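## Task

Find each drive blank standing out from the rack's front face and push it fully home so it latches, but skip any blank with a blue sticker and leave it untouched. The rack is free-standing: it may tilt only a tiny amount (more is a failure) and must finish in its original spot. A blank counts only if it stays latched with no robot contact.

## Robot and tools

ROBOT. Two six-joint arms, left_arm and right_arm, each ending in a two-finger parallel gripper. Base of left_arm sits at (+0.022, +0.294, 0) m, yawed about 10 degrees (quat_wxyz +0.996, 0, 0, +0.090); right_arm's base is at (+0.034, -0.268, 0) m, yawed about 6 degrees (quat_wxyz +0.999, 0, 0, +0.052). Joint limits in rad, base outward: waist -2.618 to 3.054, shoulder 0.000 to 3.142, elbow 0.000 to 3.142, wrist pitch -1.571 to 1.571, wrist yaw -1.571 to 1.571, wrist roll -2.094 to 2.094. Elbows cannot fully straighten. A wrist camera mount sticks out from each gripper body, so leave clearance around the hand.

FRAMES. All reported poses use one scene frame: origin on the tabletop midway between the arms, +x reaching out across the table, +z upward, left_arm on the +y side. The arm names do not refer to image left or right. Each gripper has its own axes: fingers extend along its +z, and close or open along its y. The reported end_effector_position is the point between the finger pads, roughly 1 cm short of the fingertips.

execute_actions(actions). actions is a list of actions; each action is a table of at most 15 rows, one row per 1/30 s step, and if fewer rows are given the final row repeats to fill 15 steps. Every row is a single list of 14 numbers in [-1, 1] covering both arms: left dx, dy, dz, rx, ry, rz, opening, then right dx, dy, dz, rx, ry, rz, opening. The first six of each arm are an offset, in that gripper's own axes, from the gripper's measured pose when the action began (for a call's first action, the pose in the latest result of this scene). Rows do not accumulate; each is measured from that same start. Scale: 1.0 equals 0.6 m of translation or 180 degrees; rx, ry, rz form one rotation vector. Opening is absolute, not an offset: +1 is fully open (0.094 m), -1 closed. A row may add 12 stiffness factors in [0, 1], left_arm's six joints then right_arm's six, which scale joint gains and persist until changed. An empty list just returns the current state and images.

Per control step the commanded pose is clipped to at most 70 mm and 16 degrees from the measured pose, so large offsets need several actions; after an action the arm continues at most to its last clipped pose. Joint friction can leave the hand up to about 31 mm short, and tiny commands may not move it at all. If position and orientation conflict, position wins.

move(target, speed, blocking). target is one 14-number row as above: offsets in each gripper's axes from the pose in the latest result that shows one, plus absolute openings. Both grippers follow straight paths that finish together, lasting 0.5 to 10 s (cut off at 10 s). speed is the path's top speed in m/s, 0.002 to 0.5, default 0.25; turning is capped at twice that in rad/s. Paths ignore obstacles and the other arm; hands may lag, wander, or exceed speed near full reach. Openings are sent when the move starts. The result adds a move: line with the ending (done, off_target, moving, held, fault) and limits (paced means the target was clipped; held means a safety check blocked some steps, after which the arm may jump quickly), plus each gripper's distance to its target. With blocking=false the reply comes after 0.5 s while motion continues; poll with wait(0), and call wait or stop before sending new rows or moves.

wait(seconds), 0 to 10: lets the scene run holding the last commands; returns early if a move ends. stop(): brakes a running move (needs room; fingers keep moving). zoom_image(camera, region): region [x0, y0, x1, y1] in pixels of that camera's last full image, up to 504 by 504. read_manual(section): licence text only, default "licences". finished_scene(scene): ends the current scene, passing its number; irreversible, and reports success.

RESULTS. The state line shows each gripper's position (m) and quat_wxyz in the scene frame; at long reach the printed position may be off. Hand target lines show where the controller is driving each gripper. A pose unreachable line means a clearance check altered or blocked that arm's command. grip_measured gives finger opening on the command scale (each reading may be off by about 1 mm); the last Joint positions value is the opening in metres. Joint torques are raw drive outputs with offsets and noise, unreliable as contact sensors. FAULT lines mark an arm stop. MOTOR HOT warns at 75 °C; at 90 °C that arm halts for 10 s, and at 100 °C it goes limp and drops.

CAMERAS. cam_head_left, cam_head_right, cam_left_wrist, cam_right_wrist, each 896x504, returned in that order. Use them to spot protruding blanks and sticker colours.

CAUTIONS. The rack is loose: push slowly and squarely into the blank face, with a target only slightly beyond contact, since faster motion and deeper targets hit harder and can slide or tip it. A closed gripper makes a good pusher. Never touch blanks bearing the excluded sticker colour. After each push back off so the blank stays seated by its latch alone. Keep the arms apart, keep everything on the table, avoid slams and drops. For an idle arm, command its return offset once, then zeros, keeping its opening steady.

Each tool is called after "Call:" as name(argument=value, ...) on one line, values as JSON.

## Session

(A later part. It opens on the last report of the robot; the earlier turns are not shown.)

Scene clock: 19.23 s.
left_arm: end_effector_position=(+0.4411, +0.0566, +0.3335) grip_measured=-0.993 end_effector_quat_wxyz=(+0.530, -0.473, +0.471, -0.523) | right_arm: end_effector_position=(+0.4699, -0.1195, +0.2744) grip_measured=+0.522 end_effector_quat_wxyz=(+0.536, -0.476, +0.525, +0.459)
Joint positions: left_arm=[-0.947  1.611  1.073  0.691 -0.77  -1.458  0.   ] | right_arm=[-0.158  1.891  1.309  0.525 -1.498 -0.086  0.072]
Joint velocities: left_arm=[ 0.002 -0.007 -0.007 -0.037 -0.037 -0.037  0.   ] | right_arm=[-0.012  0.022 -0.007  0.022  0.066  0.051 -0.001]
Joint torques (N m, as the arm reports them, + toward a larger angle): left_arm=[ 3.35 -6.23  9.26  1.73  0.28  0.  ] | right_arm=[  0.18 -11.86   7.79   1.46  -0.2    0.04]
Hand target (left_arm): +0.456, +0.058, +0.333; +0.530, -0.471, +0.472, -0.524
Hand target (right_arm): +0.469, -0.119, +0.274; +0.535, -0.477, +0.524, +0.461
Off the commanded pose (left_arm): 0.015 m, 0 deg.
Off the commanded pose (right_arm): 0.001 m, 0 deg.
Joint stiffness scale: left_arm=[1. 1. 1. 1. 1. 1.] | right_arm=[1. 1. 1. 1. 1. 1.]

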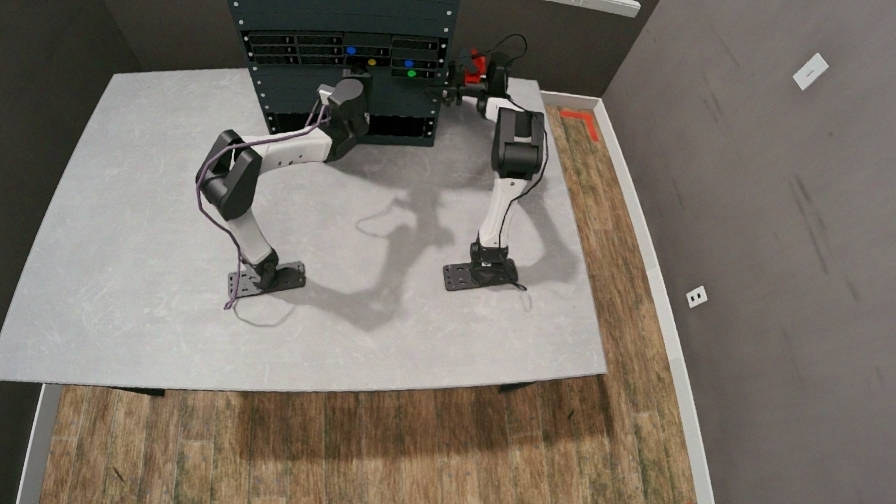

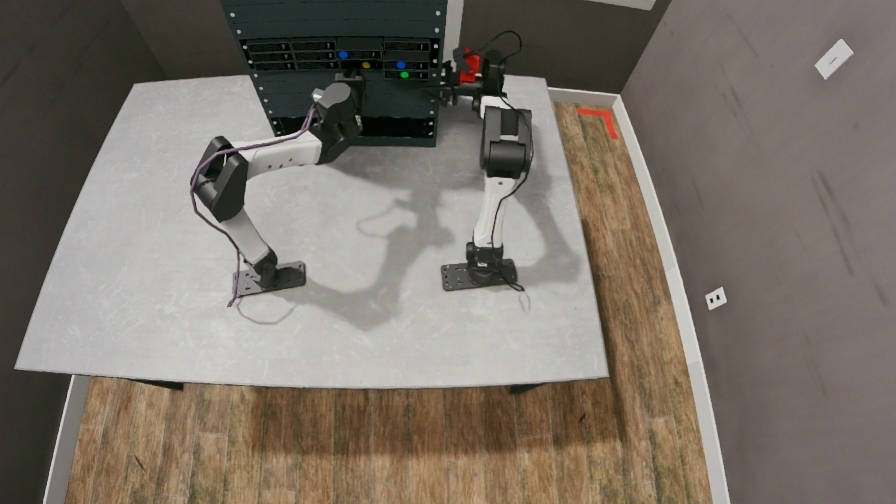

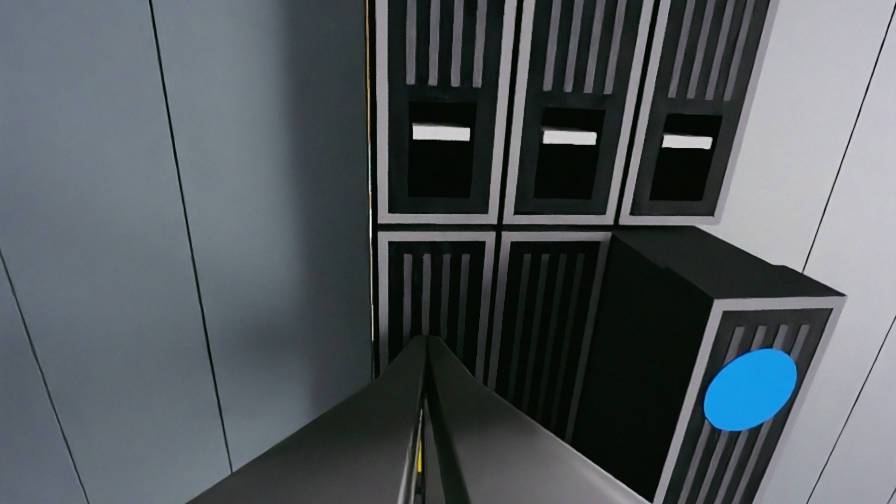

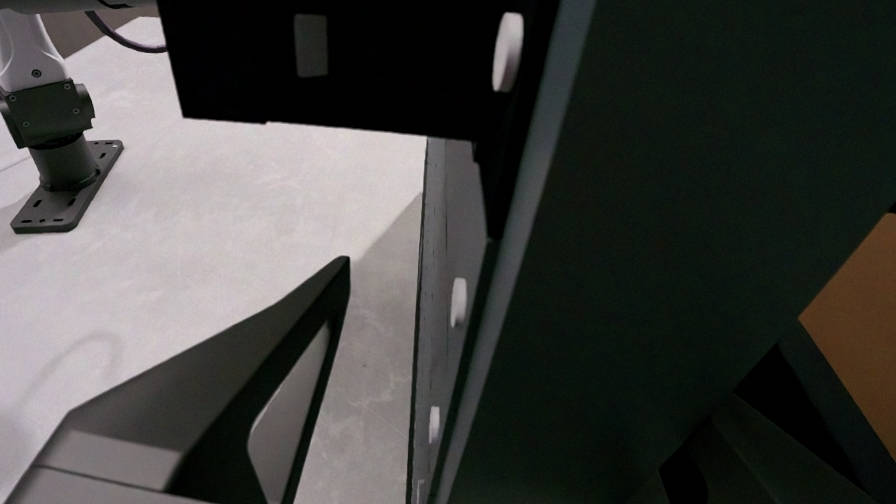

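Call:
execute_actions(actions=[[[0,0.003,0.026,0,0,0,-1,0,0.002,0,0,0,0,0.52],[0,0.003,0.027,0,0,0,-1,0,0.003,0,-0.002,0,0,0.52],[0,0.003,0.028,0,0,0,-1,0,0.004,0,-0.004,0,0,0.52],[0,0.003,0.029,0,0,0,-1,0,0.005,0,-0.005,0,0,0.52],[0,0.003,0.030,0,0,0,-1,0,0.006,0,-0.006,0,0,0.52],[0,0.003,0.031,0,0,0,-1,0,0.007,0,-0.007,0,0,0.52],[0,0.003,0.032,0,0,0,-1,0,0.008,0,-0.008,0,0,0.52],[0,0.003,0.033,0,0,0,-1,0,0.008,0,-0.009,0,0,0.52],[0,0.004,0.034,0,0,0,-1,0,0.008,0,-0.009,0,0,0.52],[0,0.004,0.035,0,0,0,-1,0,0.008,0,-0.009,0,0,0.52],[0,0.004,0.035,0,0,0,-1,0,0.008,0,-0.009,0,0,0.52]]])

Scene clock: 20.00 s.
left_arm: end_effector_position=(+0.4415, +0.0568, +0.3337) grip_measured=-0.993 end_effector_quat_wxyz=(+0.530, -0.474, +0.472, -0.521) | right_arm: end_effector_position=(+0.4697, -0.1195, +0.2745) grip_measured=+0.522 end_effector_quat_wxyz=(+0.536, -0.476, +0.524, +0.459)
Joint positions: left_arm=[-0.947  1.611  1.078  0.681 -0.773 -1.46   0.   ] | right_arm=[-0.158  1.891  1.309  0.525 -1.499 -0.086  0.071]
Joint velocities: left_arm=[-0.012 -0.002  0.007 -0.037 -0.051 -0.022 -0.   ] | right_arm=[-0.002  0.022 -0.002 -0.066 -0.007 -0.051 -0.   ]
Joint torques (N m, as the arm reports them, + toward a larger angle): left_arm=[ 3.96 -4.96  9.95  1.8   0.33 -0.03] | right_arm=[  0.19 -11.86   7.86   1.42  -0.43   0.  ]
Hand target (left_arm): +0.461, +0.058, +0.333; +0.530, -0.473, +0.471, -0.523
Hand target (right_arm): +0.465, -0.119, +0.274; +0.530, -0.483, +0.518, +0.467
Off the commanded pose (left_arm): 0.021 m, 0 deg.
Off the commanded pose (right_arm): 0.005 m, 2 deg.
Joint stiffness scale: left_arm=[1. 1. 1. 1. 1. 1.] | right_arm=[1. 1. 1. 1. 1. 1.]

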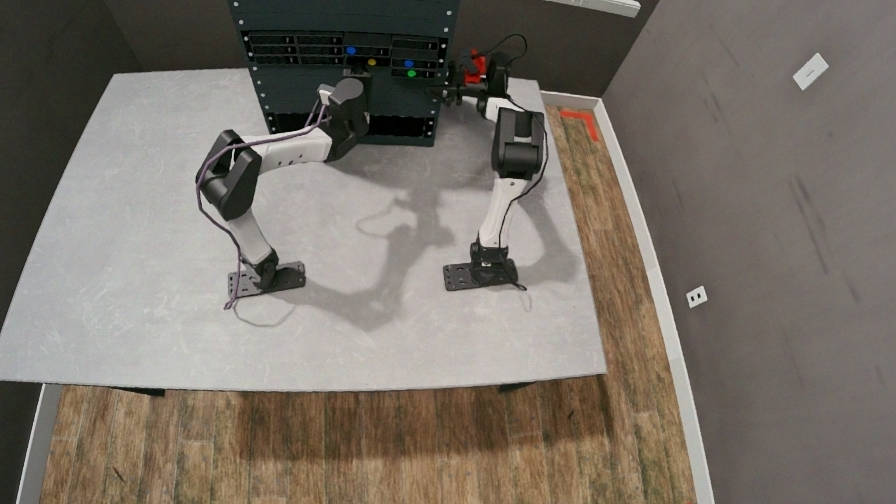

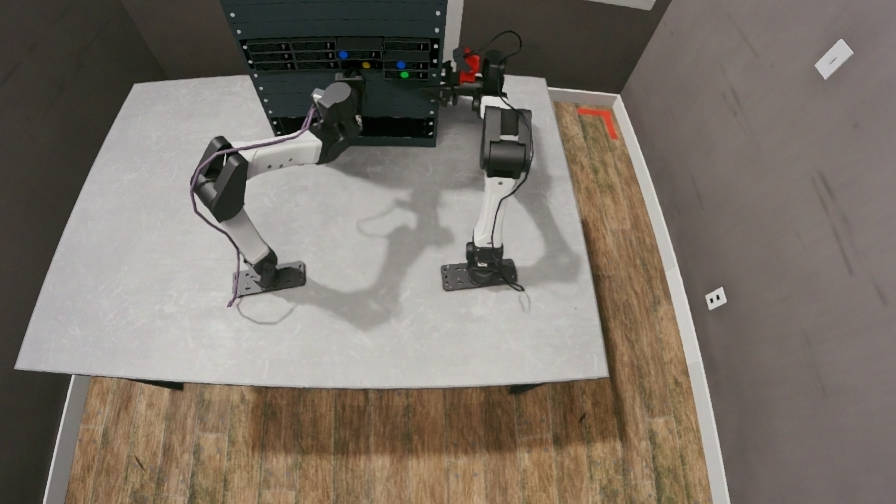

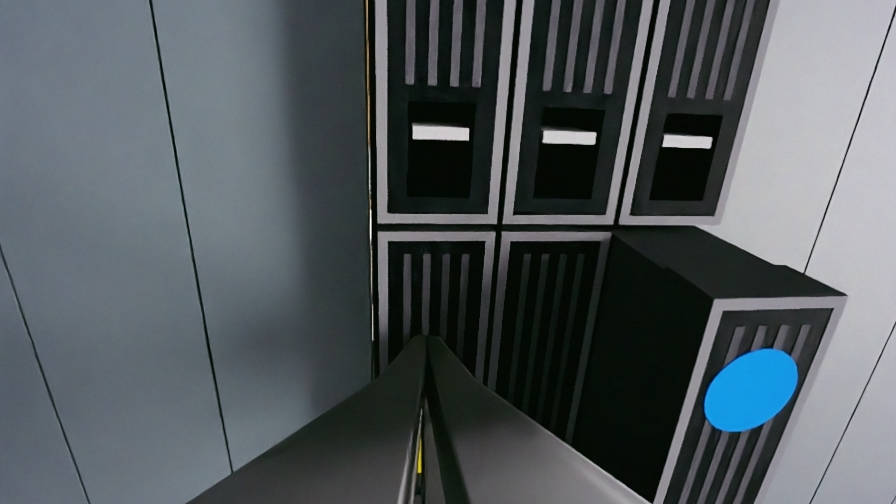

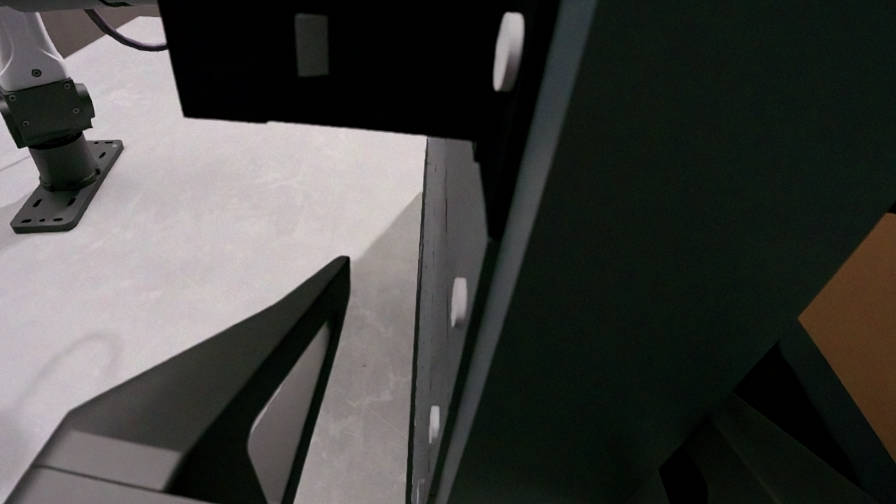

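Call:
execute_actions(actions=[[[0,0.002,0.025,0,0,0,-1,0,0.008,0,-0.009,0,0,0.52],[0,0.001,0.014,0,0,0,-1,0,0.008,0,-0.009,0,0,0.52],[0,0,0.003,0,0,0,-1,0,0.008,0,-0.009,0,0,0.52],[0,-0.001,-0.008,0,0,0,-1,0,0.008,0,-0.009,0,0,0.52],[0.001,-0.002,-0.018,0.001,0,0,-1,0,0.008,0,-0.009,0,0,0.52],[0.002,-0.003,-0.028,0.002,0,0,-1,0,0.008,0,-0.009,0,0,0.52],[0.004,-0.004,-0.038,0.003,0,0,-1,0,0.008,0,-0.009,0,0,0.52],[0.006,-0.004,-0.048,0.004,0,0,-1,0,0.008,0,-0.009,0,0,0.52],[0.009,-0.005,-0.057,0.005,0,0,-1,0,0.008,0,-0.009,0,0,0.52],[0.012,-0.005,-0.065,0.006,0,0,-1,0,0.008,0,-0.009,0,0,0.52],[0.016,-0.006,-0.072,0.007,0,0,-1,0,0.008,0,-0.009,0,0,0.52],[0.021,-0.006,-0.078,0.008,0,0,-1,0,0.008,0,-0.009,0,0,0.52],[0.026,-0.006,-0.083,0.009,0,0,-1,0,0.008,0,-0.009,0,0,0.52],[0.032,-0.006,-0.087,0.010,0,0,-1,0,0.008,0,-0.009,0,0,0.52],[0.038,-0.006,-0.090,0.011,0,0,-1,0,0.008,0,-0.009,0,0,0.52]]])

Scene clock: 22.67 s.
left_arm: end_effector_position=(+0.3968, +0.0302, +0.3260) grip_measured=-0.993 end_effector_quat_wxyz=(+0.523, -0.461, +0.483, -0.529) | right_arm: end_effector_position=(+0.4697, -0.1195, +0.2745) grip_measured=+0.522 end_effector_quat_wxyz=(+0.536, -0.477, +0.524, +0.459)
Joint positions: left_arm=[-1.085  1.565  0.992  0.741 -0.868 -1.425  0.   ] | right_arm=[-0.158  1.891  1.309  0.525 -1.499 -0.087  0.071]
Joint velocities: left_arm=[-0.383 -0.007 -0.017  0.227 -0.3    0.11  -0.   ] | right_arm=[ 0.002 -0.022 -0.017 -0.007  0.007 -0.022 -0.001]
Joint torques (N m, as the arm reports them, + toward a larger angle): left_arm=[ 0.31 -8.74  5.88  1.94 -0.11  0.11] | right_arm=[  0.18 -11.85   7.84   1.42  -0.43  -0.01]
Hand target (left_arm): +0.388, +0.034, +0.331; +0.535, -0.467, +0.465, -0.529
Hand target (right_arm): +0.465, -0.119, +0.274; +0.530, -0.483, +0.517, +0.467
Off the commanded pose (left_arm): 0.011 m, 3 deg.
Off the commanded pose (right_arm): 0.005 m, 2 deg.
Joint stiffness scale: left_arm=[1. 1. 1. 1. 1. 1.] | right_arm=[1. 1. 1. 1. 1. 1.]

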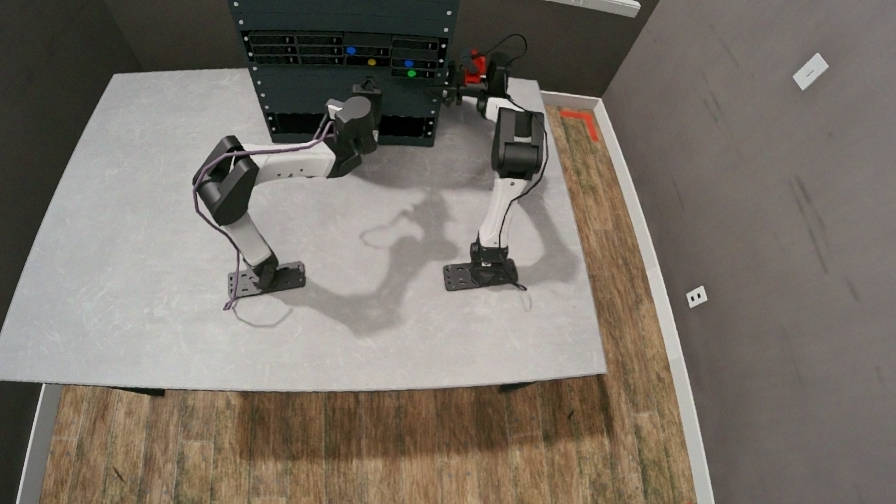

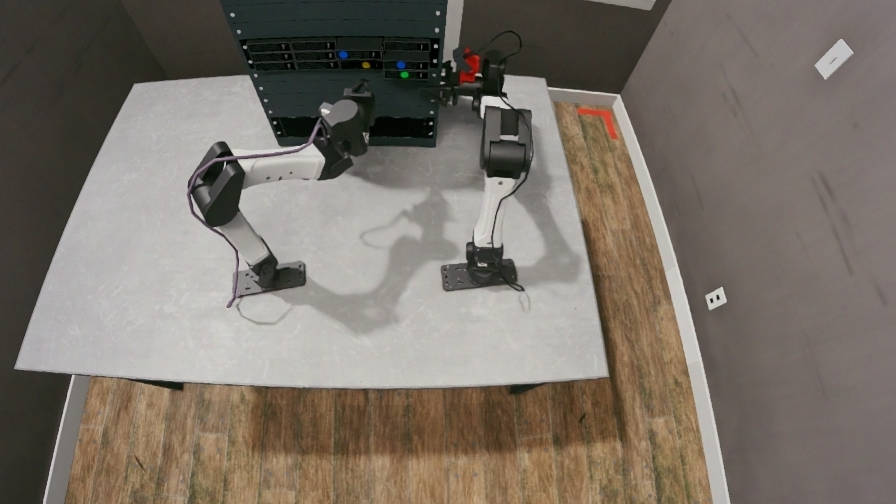

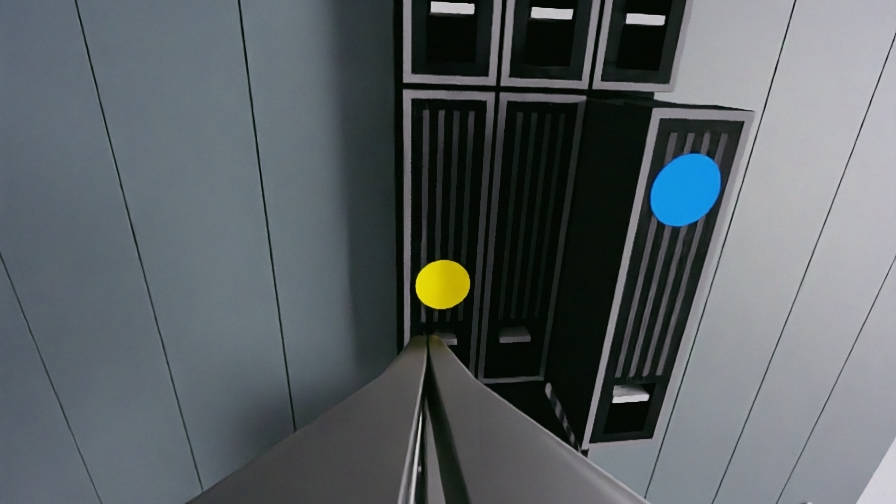

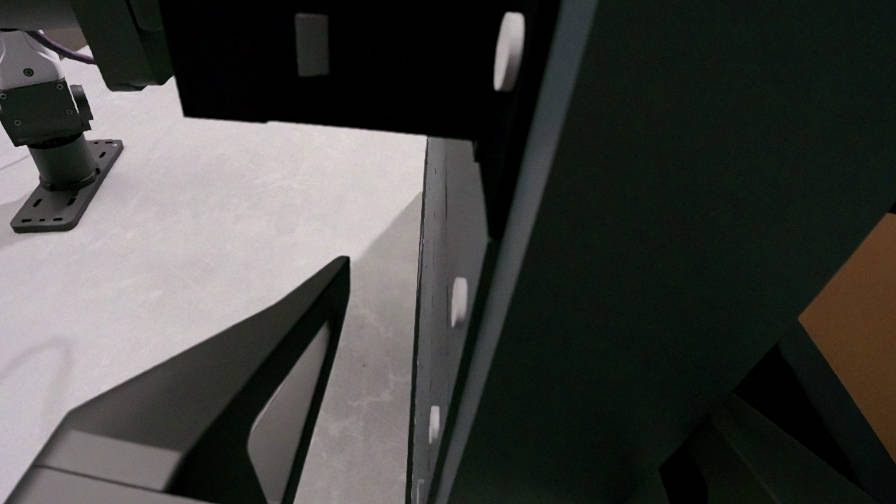

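Call:
move(target=[0.139,-0.0125,-0.0213,0.0267,-0.0092,-0.0055,-1,0,0.008,0,-0.009,0,0,0.52], speed=0.15)

Scene clock: 24.43 s.
left_arm: end_effector_position=(+0.3814, -0.0511, +0.3247) grip_measured=-0.993 end_effector_quat_wxyz=(+0.543, -0.446, +0.458, -0.544) | right_arm: end_effector_position=(+0.4697, -0.1195, +0.2745) grip_measured=+0.522 end_effector_quat_wxyz=(+0.536, -0.477, +0.524, +0.459)
Joint positions: left_arm=[-1.245  1.844  1.198  1.002 -1.022 -1.252  0.   ] | right_arm=[-0.158  1.891  1.309  0.525 -1.499 -0.087  0.071]
Joint velocities: left_arm=[ 0.002  0.002 -0.007  0.051  0.022 -0.007 -0.001] | right_arm=[-0.007  0.017  0.002 -0.037  0.022  0.066 -0.   ]
Joint torques (N m, as the arm reports them, + toward a larger angle): left_arm=[  0.3  -10.02   7.8    1.63  -0.02   0.08] | right_arm=[  0.19 -11.86   7.85   1.42  -0.43  -0.01]
Hand target (left_arm): +0.382, -0.053, +0.329; +0.544, -0.450, +0.449, -0.547
Hand target (right_arm): +0.465, -0.119, +0.274; +0.530, -0.484, +0.517, +0.467
Off the commanded pose (left_arm): 0.006 m, 1 deg.
Off the commanded pose (right_arm): 0.005 m, 2 deg.
Joint stiffness scale: left_arm=[1. 1. 1. 1. 1. 1.] | right_arm=[1. 1. 1. 1. 1. 1.]
move: done

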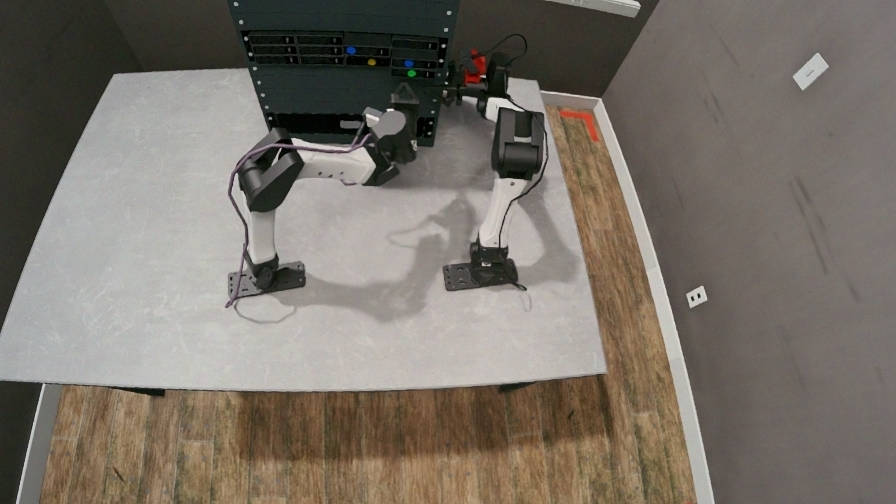

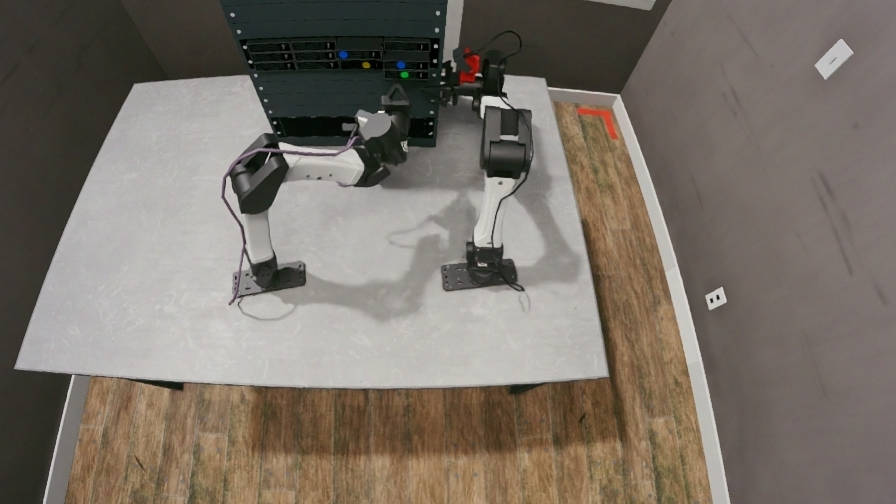

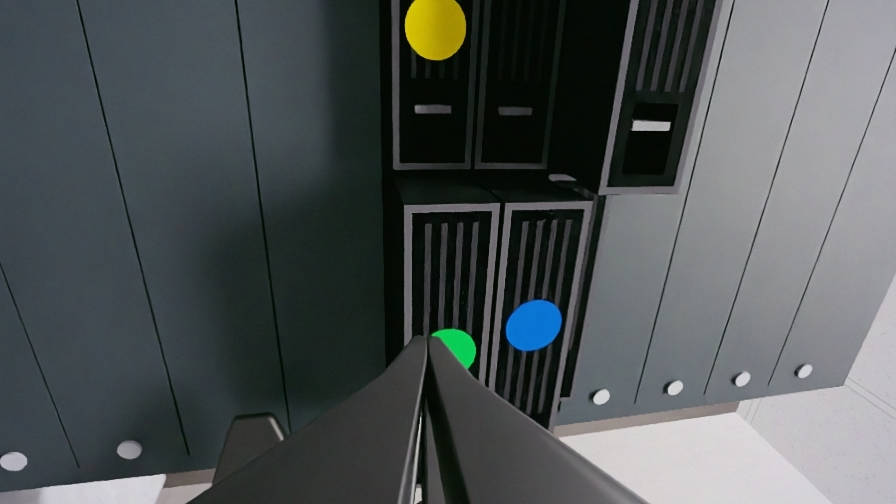

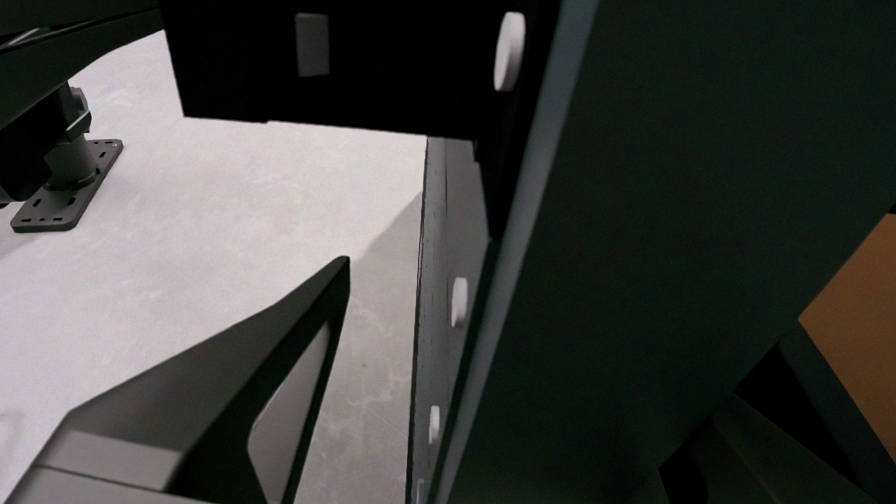

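Call:
move(target=[0.0026,-0.0095,0.036,0.002,-0.004,-0.003,-1,0,0.008,0,-0.009,0,0,0.52], speed=0.06)

Scene clock: 25.83 s.
left_arm: end_effector_position=(+0.3971, -0.0489, +0.3342) grip_measured=-0.993 end_effector_quat_wxyz=(+0.546, -0.453, +0.449, -0.544) | right_arm: end_effector_position=(+0.4697, -0.1195, +0.2745) grip_measured=+0.522 end_effector_quat_wxyz=(+0.536, -0.477, +0.524, +0.459)
Joint positions: left_arm=[-1.212  1.865  1.259  0.965 -1.008 -1.266  0.   ] | right_arm=[-0.158  1.891  1.309  0.525 -1.499 -0.088  0.071]
Joint velocities: left_arm=[ 0.017 -0.007  0.012  0.007 -0.066 -0.007 -0.001] | right_arm=[-0.002  0.012 -0.012 -0.066  0.037  0.022  0.   ]
Joint torques (N m, as the arm reports them, + toward a larger angle): left_arm=[  0.99 -10.12   7.96   1.32   0.17   0.01] | right_arm=[  0.18 -11.86   7.84   1.42  -0.44  -0.01]
Hand target (left_arm): +0.402, -0.053, +0.334; +0.545, -0.450, +0.451, -0.545
Hand target (right_arm): +0.465, -0.119, +0.274; +0.530, -0.484, +0.517, +0.466
Off the commanded pose (left_arm): 0.006 m, 0 deg.
Off the commanded pose (right_arm): 0.005 m, 2 deg.
Joint stiffness scale: left_arm=[1. 1. 1. 1. 1. 1.] | right_arm=[1. 1. 1. 1. 1. 1.]
move: done

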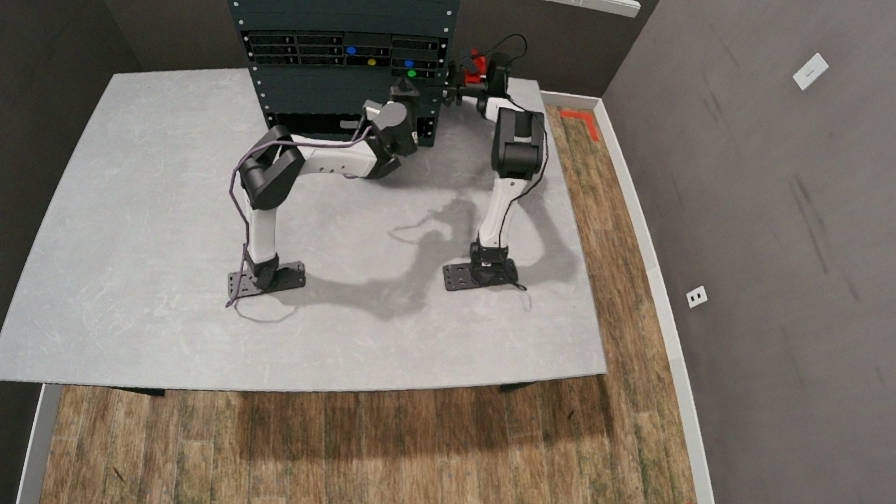

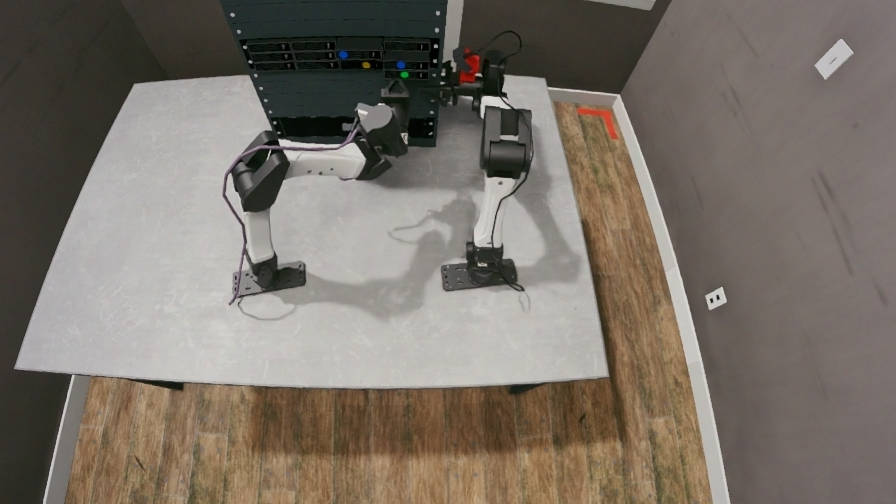

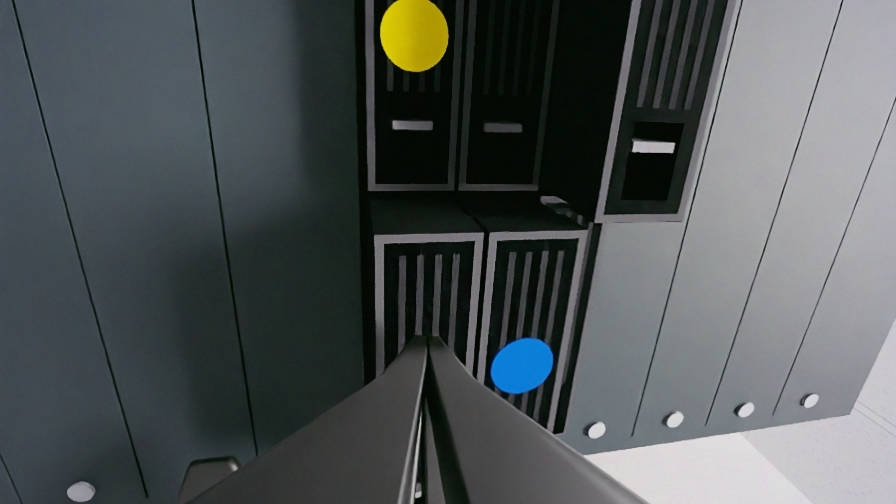

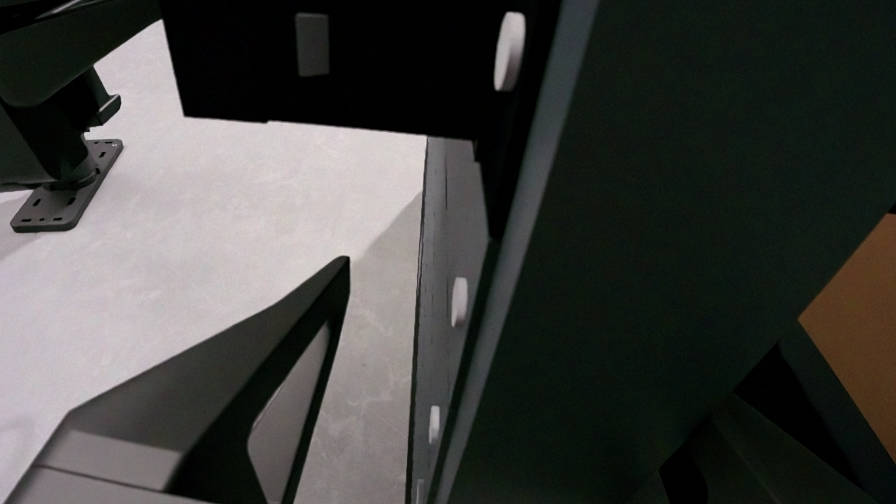

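Call:
execute_actions(actions=[[[0.0067,0.0032,0.0079,0,0,0,-1,0,0.008,0,-0.009,0,0,0.52],[0.0067,0.005,0.0084,0,0,0,-1,0,0.008,0,-0.009,0,0,0.52],[0.0067,0.0068,0.0089,0,0,0,-1,0,0.008,0,-0.009,0,0,0.52],[0.0067,0.0086,0.0094,0,0,0,-1,0,0.008,0,-0.009,0,0,0.52],[0.0067,0.0104,0.0099,0,0,0,-1,0,0.008,0,-0.009,0,0,0.52],[0.0067,0.0107,0.0116,0,0,0,-1,0,0.008,0,-0.009,0,0,0.52],[0.0067,0.011,0.0132,0,0,0,-1,0,0.008,0,-0.009,0,0,0.52],[0.0067,0.0113,0.0148,0,0,0,-1,0,0.008,0,-0.009,0,0,0.52],[0.0067,0.0116,0.0165,0,0,0,-1,0,0.008,0,-0.009,0,0,0.52],[0.0067,0.0119,0.0181,0,0,0,-1,0,0.008,0,-0.009,0,0,0.52],[0.0067,0.0123,0.0198,0,0,0,-1,0,0.008,0,-0.009,0,0,0.52],[0.0067,0.0126,0.0214,0,0,0,-1,0,0.008,0,-0.009,0,0,0.52]]])

Scene clock: 27.23 s.
left_arm: end_effector_position=(+0.4040, -0.0497, +0.3242) grip_measured=-0.993 end_effector_quat_wxyz=(+0.548, -0.454, +0.453, -0.537) | right_arm: end_effector_position=(+0.4697, -0.1195, +0.2745) grip_measured=+0.522 end_effector_quat_wxyz=(+0.536, -0.477, +0.524, +0.459)
Joint positions: left_arm=[-1.2    1.89   1.264  0.963 -1.005 -1.274  0.   ] | right_arm=[-0.158  1.891  1.309  0.525 -1.5   -0.088  0.071]
Joint velocities: left_arm=[ 0.002 -0.002  0.007 -0.081 -0.037 -0.022  0.001] | right_arm=[ 0.002 -0.022 -0.002  0.022 -0.066 -0.022 -0.001]
Joint torques (N m, as the arm reports them, + toward a larger angle): left_arm=[  1.59 -10.49   8.5    1.42   0.23   0.04] | right_arm=[  0.16 -11.85   7.84   1.42  -0.42   0.  ]
Hand target (left_arm): +0.411, -0.052, +0.329; +0.546, -0.453, +0.449, -0.544
Hand target (right_arm): +0.465, -0.119, +0.274; +0.530, -0.484, +0.517, +0.466
Off the commanded pose (left_arm): 0.009 m, 1 deg.
Off the commanded pose (right_arm): 0.005 m, 2 deg.
Joint stiffness scale: left_arm=[1. 1. 1. 1. 1. 1.] | right_arm=[1. 1. 1. 1. 1. 1.]

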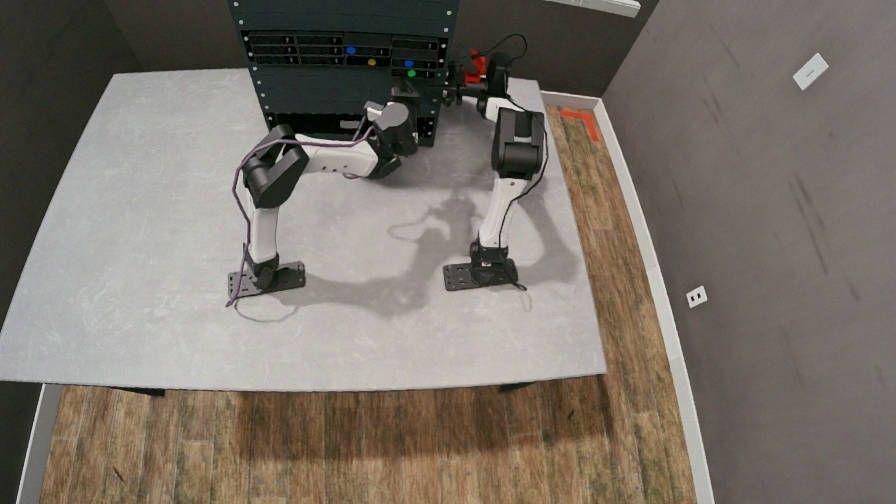

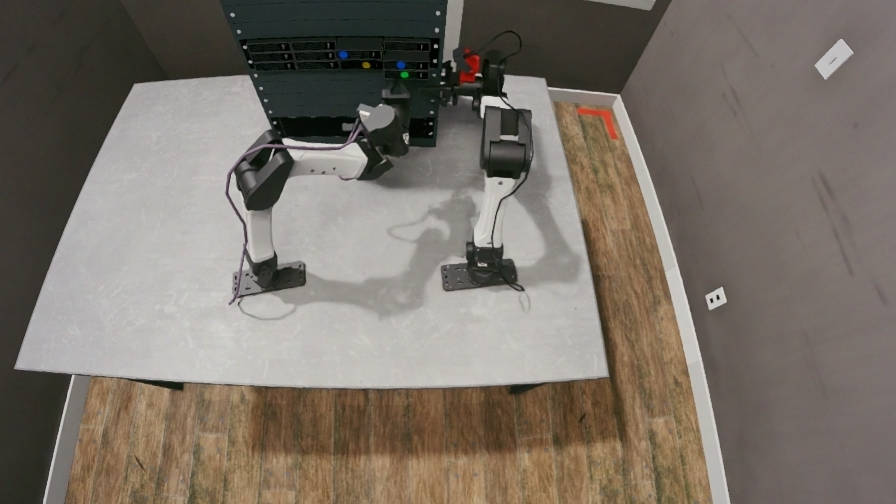

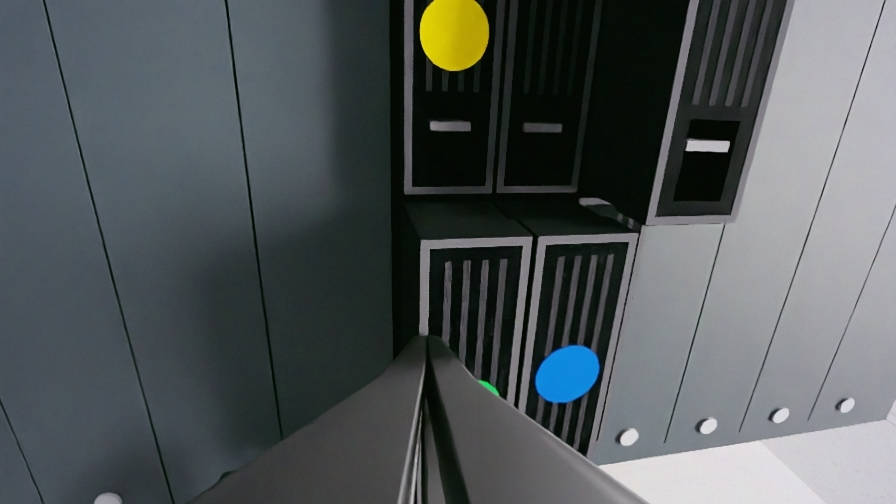

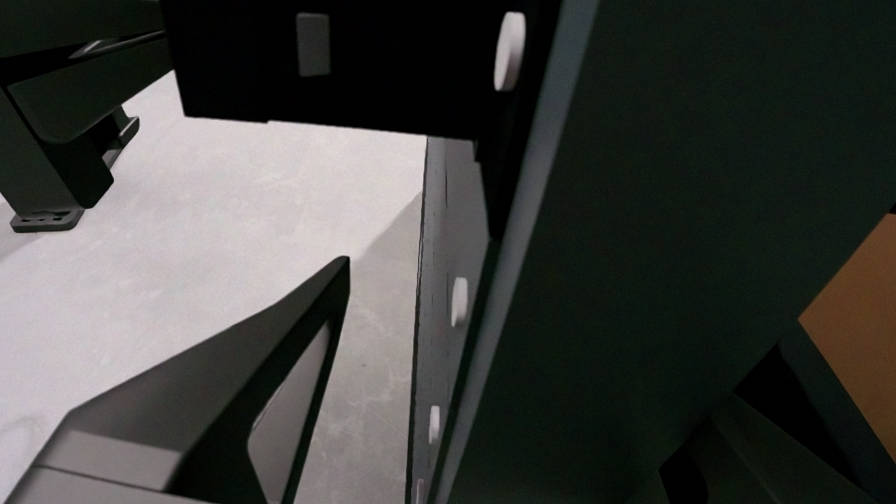

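Call:
execute_actions(actions=[[[0.004,-0.007,0.008,0,0,0,-1,0,0.008,0,-0.009,0,0,0.52],[0.004,-0.0079,0.0031,0,0,0,-1,0,0.008,0,-0.009,0,0,0.52],[0.004,-0.0088,-0.0018,0,0,0,-1,0,0.008,0,-0.009,0,0,0.52],[0.004,-0.0097,-0.0067,0,0,0,-1,0,0.008,0,-0.009,0,0,0.52],[0.004,-0.0106,-0.0116,0,0,0,-1,0,0.008,0,-0.009,0,0,0.52],[0.004,-0.0106,-0.0116,0,0,0,-1,0,0.008,0,-0.009,0,0,0.52],[0.004,-0.0114,-0.0115,0.001,0,0,-1,0,0.008,0,-0.009,0,0,0.52],[0.004,-0.0122,-0.0113,0.001,0,0,-1,0,0.008,0,-0.009,0,0,0.52],[0.004,-0.013,-0.0112,0.002,0,0,-1,0,0.008,0,-0.009,0,0,0.52],[0.004,-0.0138,-0.011,0.002,0,0,-1,0,0.008,0,-0.009,0,0,0.52],[0.004,-0.0146,-0.0109,0.003,0,0,-1,0,0.008,0,-0.009,0,0,0.52],[0.004,-0.0155,-0.0107,0.003,0,0,-1,0,0.008,0,-0.009,0,0,0.52]]])

Scene clock: 29.17 s.
left_arm: end_effector_position=(+0.3994, -0.0541, +0.3236) grip_measured=-0.993 end_effector_quat_wxyz=(+0.549, -0.450, +0.459, -0.535) | right_arm: end_effector_position=(+0.4697, -0.1195, +0.2745) grip_measured=+0.522 end_effector_quat_wxyz=(+0.536, -0.477, +0.524, +0.459)
Joint positions: left_arm=[-1.213  1.89   1.264  0.961 -1.011 -1.261  0.   ] | right_arm=[-0.158  1.891  1.309  0.525 -1.5   -0.088  0.071]
Joint velocities: left_arm=[-0.007 -0.007  0.012 -0.022 -0.037 -0.007 -0.001] | right_arm=[-0.002  0.012 -0.007 -0.11  -0.037 -0.007  0.001]
Joint torques (N m, as the arm reports them, + toward a larger angle): left_arm=[  0.05 -12.5    7.05   1.63  -0.02   0.12] | right_arm=[  0.2  -11.86   7.84   1.42  -0.44  -0.01]
Hand target (left_arm): +0.396, -0.052, +0.332; +0.550, -0.452, +0.451, -0.539
Hand target (right_arm): +0.465, -0.119, +0.274; +0.530, -0.484, +0.517, +0.466
Off the commanded pose (left_arm): 0.009 m, 1 deg.
Off the commanded pose (right_arm): 0.005 m, 2 deg.
Joint stiffness scale: left_arm=[1. 1. 1. 1. 1. 1.] | right_arm=[1. 1. 1. 1. 1. 1.]

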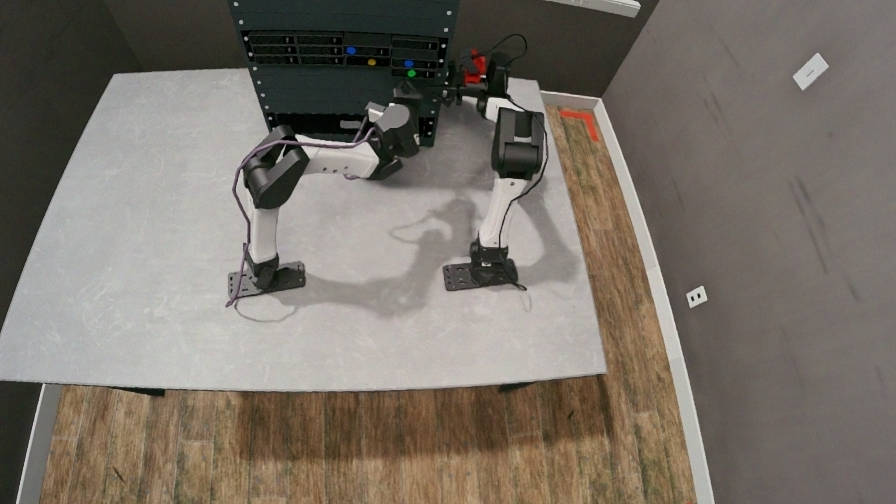

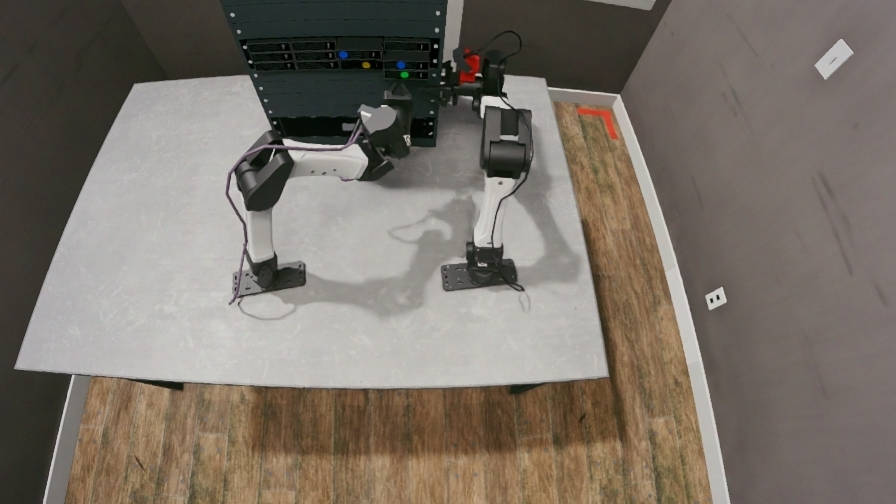

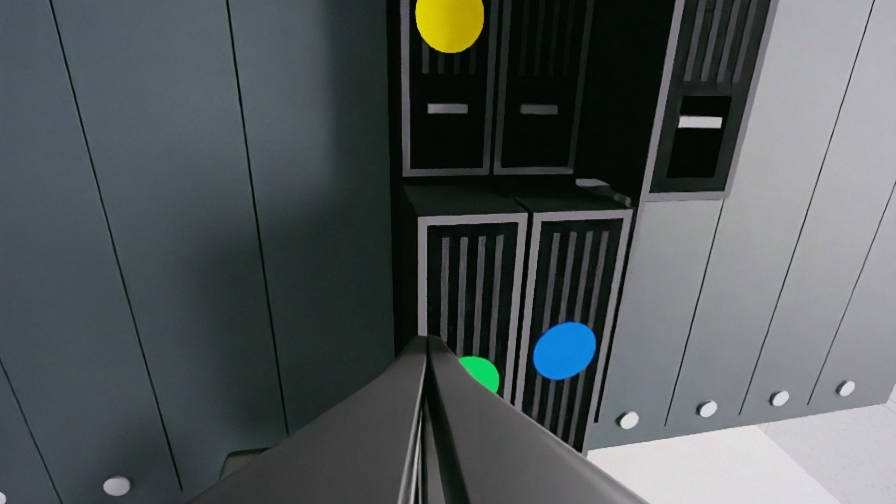

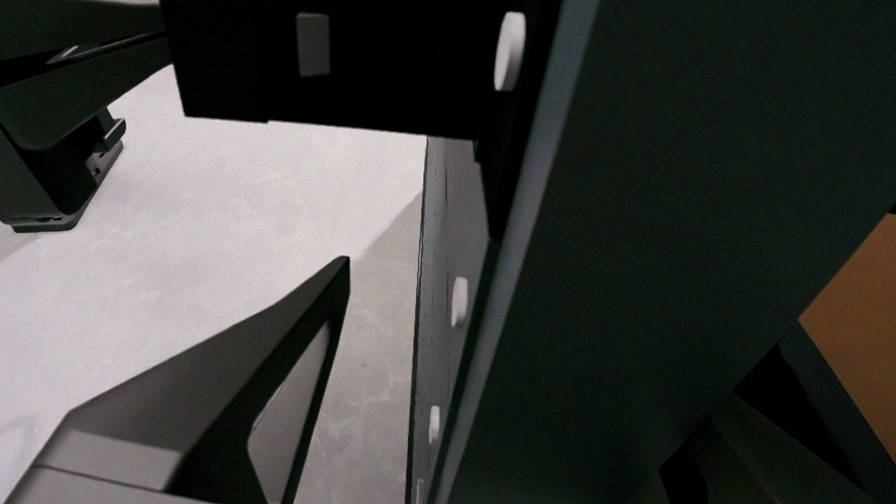

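Call:
execute_actions(actions=[[[0.0004,-0.0055,0.0013,0.0014,-0.0005,-0.0023,-1,0,0.008,0,-0.009,0,0,0.52],[0.0005,-0.0074,0.0017,0.0019,-0.0006,-0.0031,-1,0,0.008,0,-0.009,0,0,0.52],[0.0006,-0.0092,0.0021,0.0023,-0.0007,-0.0039,-1,0,0.008,0,-0.009,0,0,0.52],[0.0008,-0.011,0.0026,0.0028,-0.0009,-0.0047,-1,0,0.008,0,-0.009,0,0,0.52],[0.0009,-0.0129,0.003,0.0033,-0.001,-0.0055,-1,0,0.008,0,-0.009,0,0,0.52],[0.001,-0.0147,0.0034,0.0038,-0.0012,-0.0062,-1,0,0.008,0,-0.009,0,0,0.52],[0.0012,-0.0166,0.0039,0.0042,-0.0013,-0.007,-1,0,0.008,0,-0.009,0,0,0.52],[0.0013,-0.0184,0.0043,0.0047,-0.0015,-0.0078,-1,0,0.008,0,-0.009,0,0,0.52]]])

Scene clock: 30.47 s.
left_arm: end_effector_position=(+0.3994, -0.0541, +0.3236) grip_measured=-0.993 end_effector_quat_wxyz=(+0.550, -0.449, +0.460, -0.534) | right_arm: end_effector_position=(+0.4697, -0.1195, +0.2745) grip_measured=+0.522 end_effector_quat_wxyz=(+0.536, -0.477, +0.524, +0.459)
Joint positions: left_arm=[-1.213  1.89   1.264  0.961 -1.011 -1.257  0.   ] | right_arm=[-0.158  1.891  1.309  0.525 -1.5   -0.088  0.071]
Joint velocities: left_arm=[ 0.007 -0.007 -0.017  0.051 -0.037  0.007 -0.   ] | right_arm=[ 0.007 -0.007  0.002 -0.051 -0.022 -0.007  0.   ]
Joint torques (N m, as the arm reports them, + toward a larger angle): left_arm=[  0.41 -11.6    8.43   1.52   0.05   0.02] | right_arm=[  0.19 -11.86   7.84   1.42  -0.43  -0.01]
Hand target (left_arm): +0.400, -0.055, +0.335; +0.547, -0.452, +0.448, -0.544
Hand target (right_arm): +0.465, -0.119, +0.274; +0.530, -0.484, +0.517, +0.466
Off the commanded pose (left_arm): 0.011 m, 2 deg.
Off the commanded pose (right_arm): 0.005 m, 2 deg.
Joint stiffness scale: left_arm=[1. 1. 1. 1. 1. 1.] | right_arm=[1. 1. 1. 1. 1. 1.]

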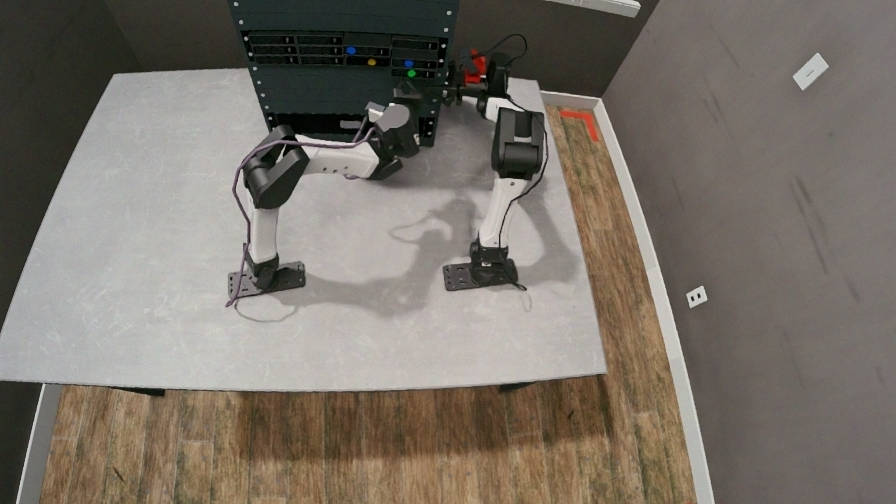

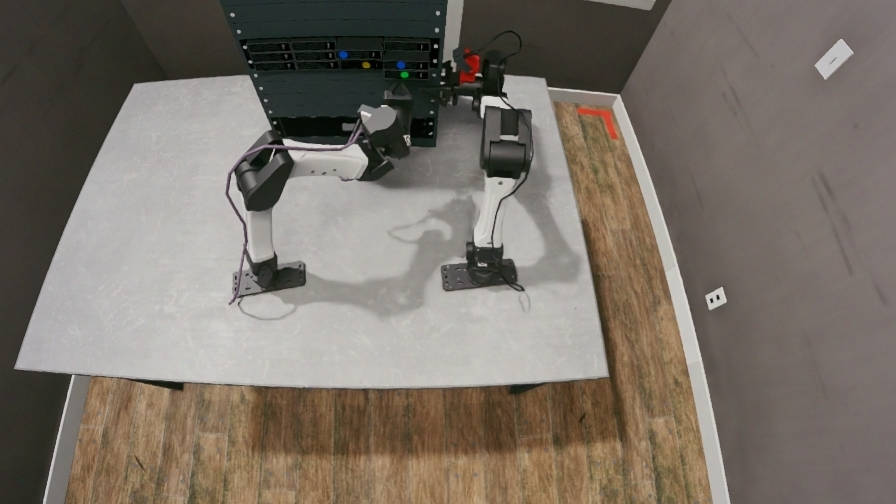

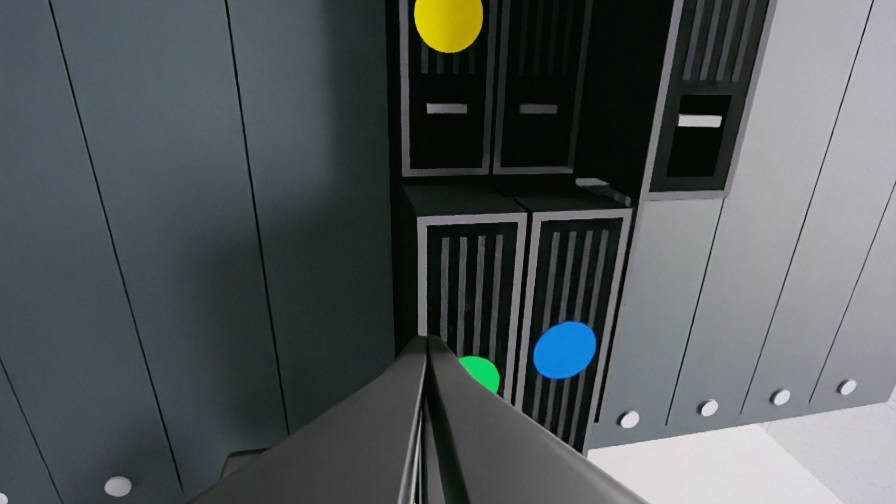

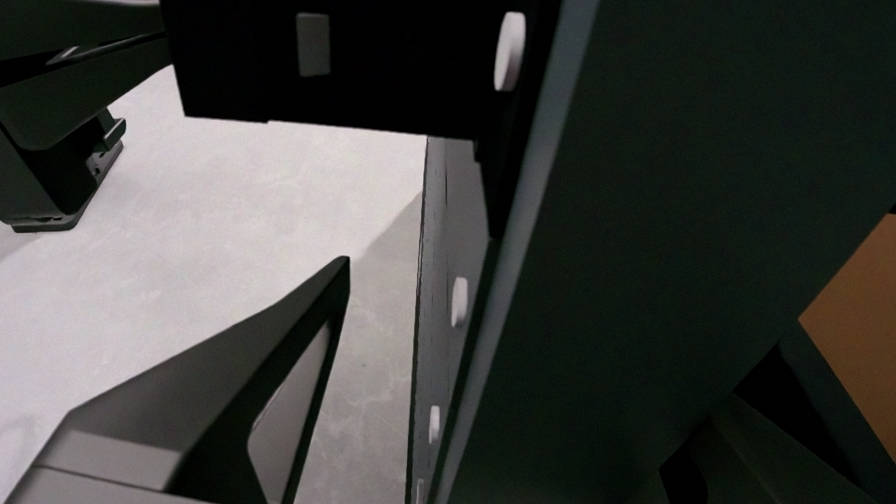

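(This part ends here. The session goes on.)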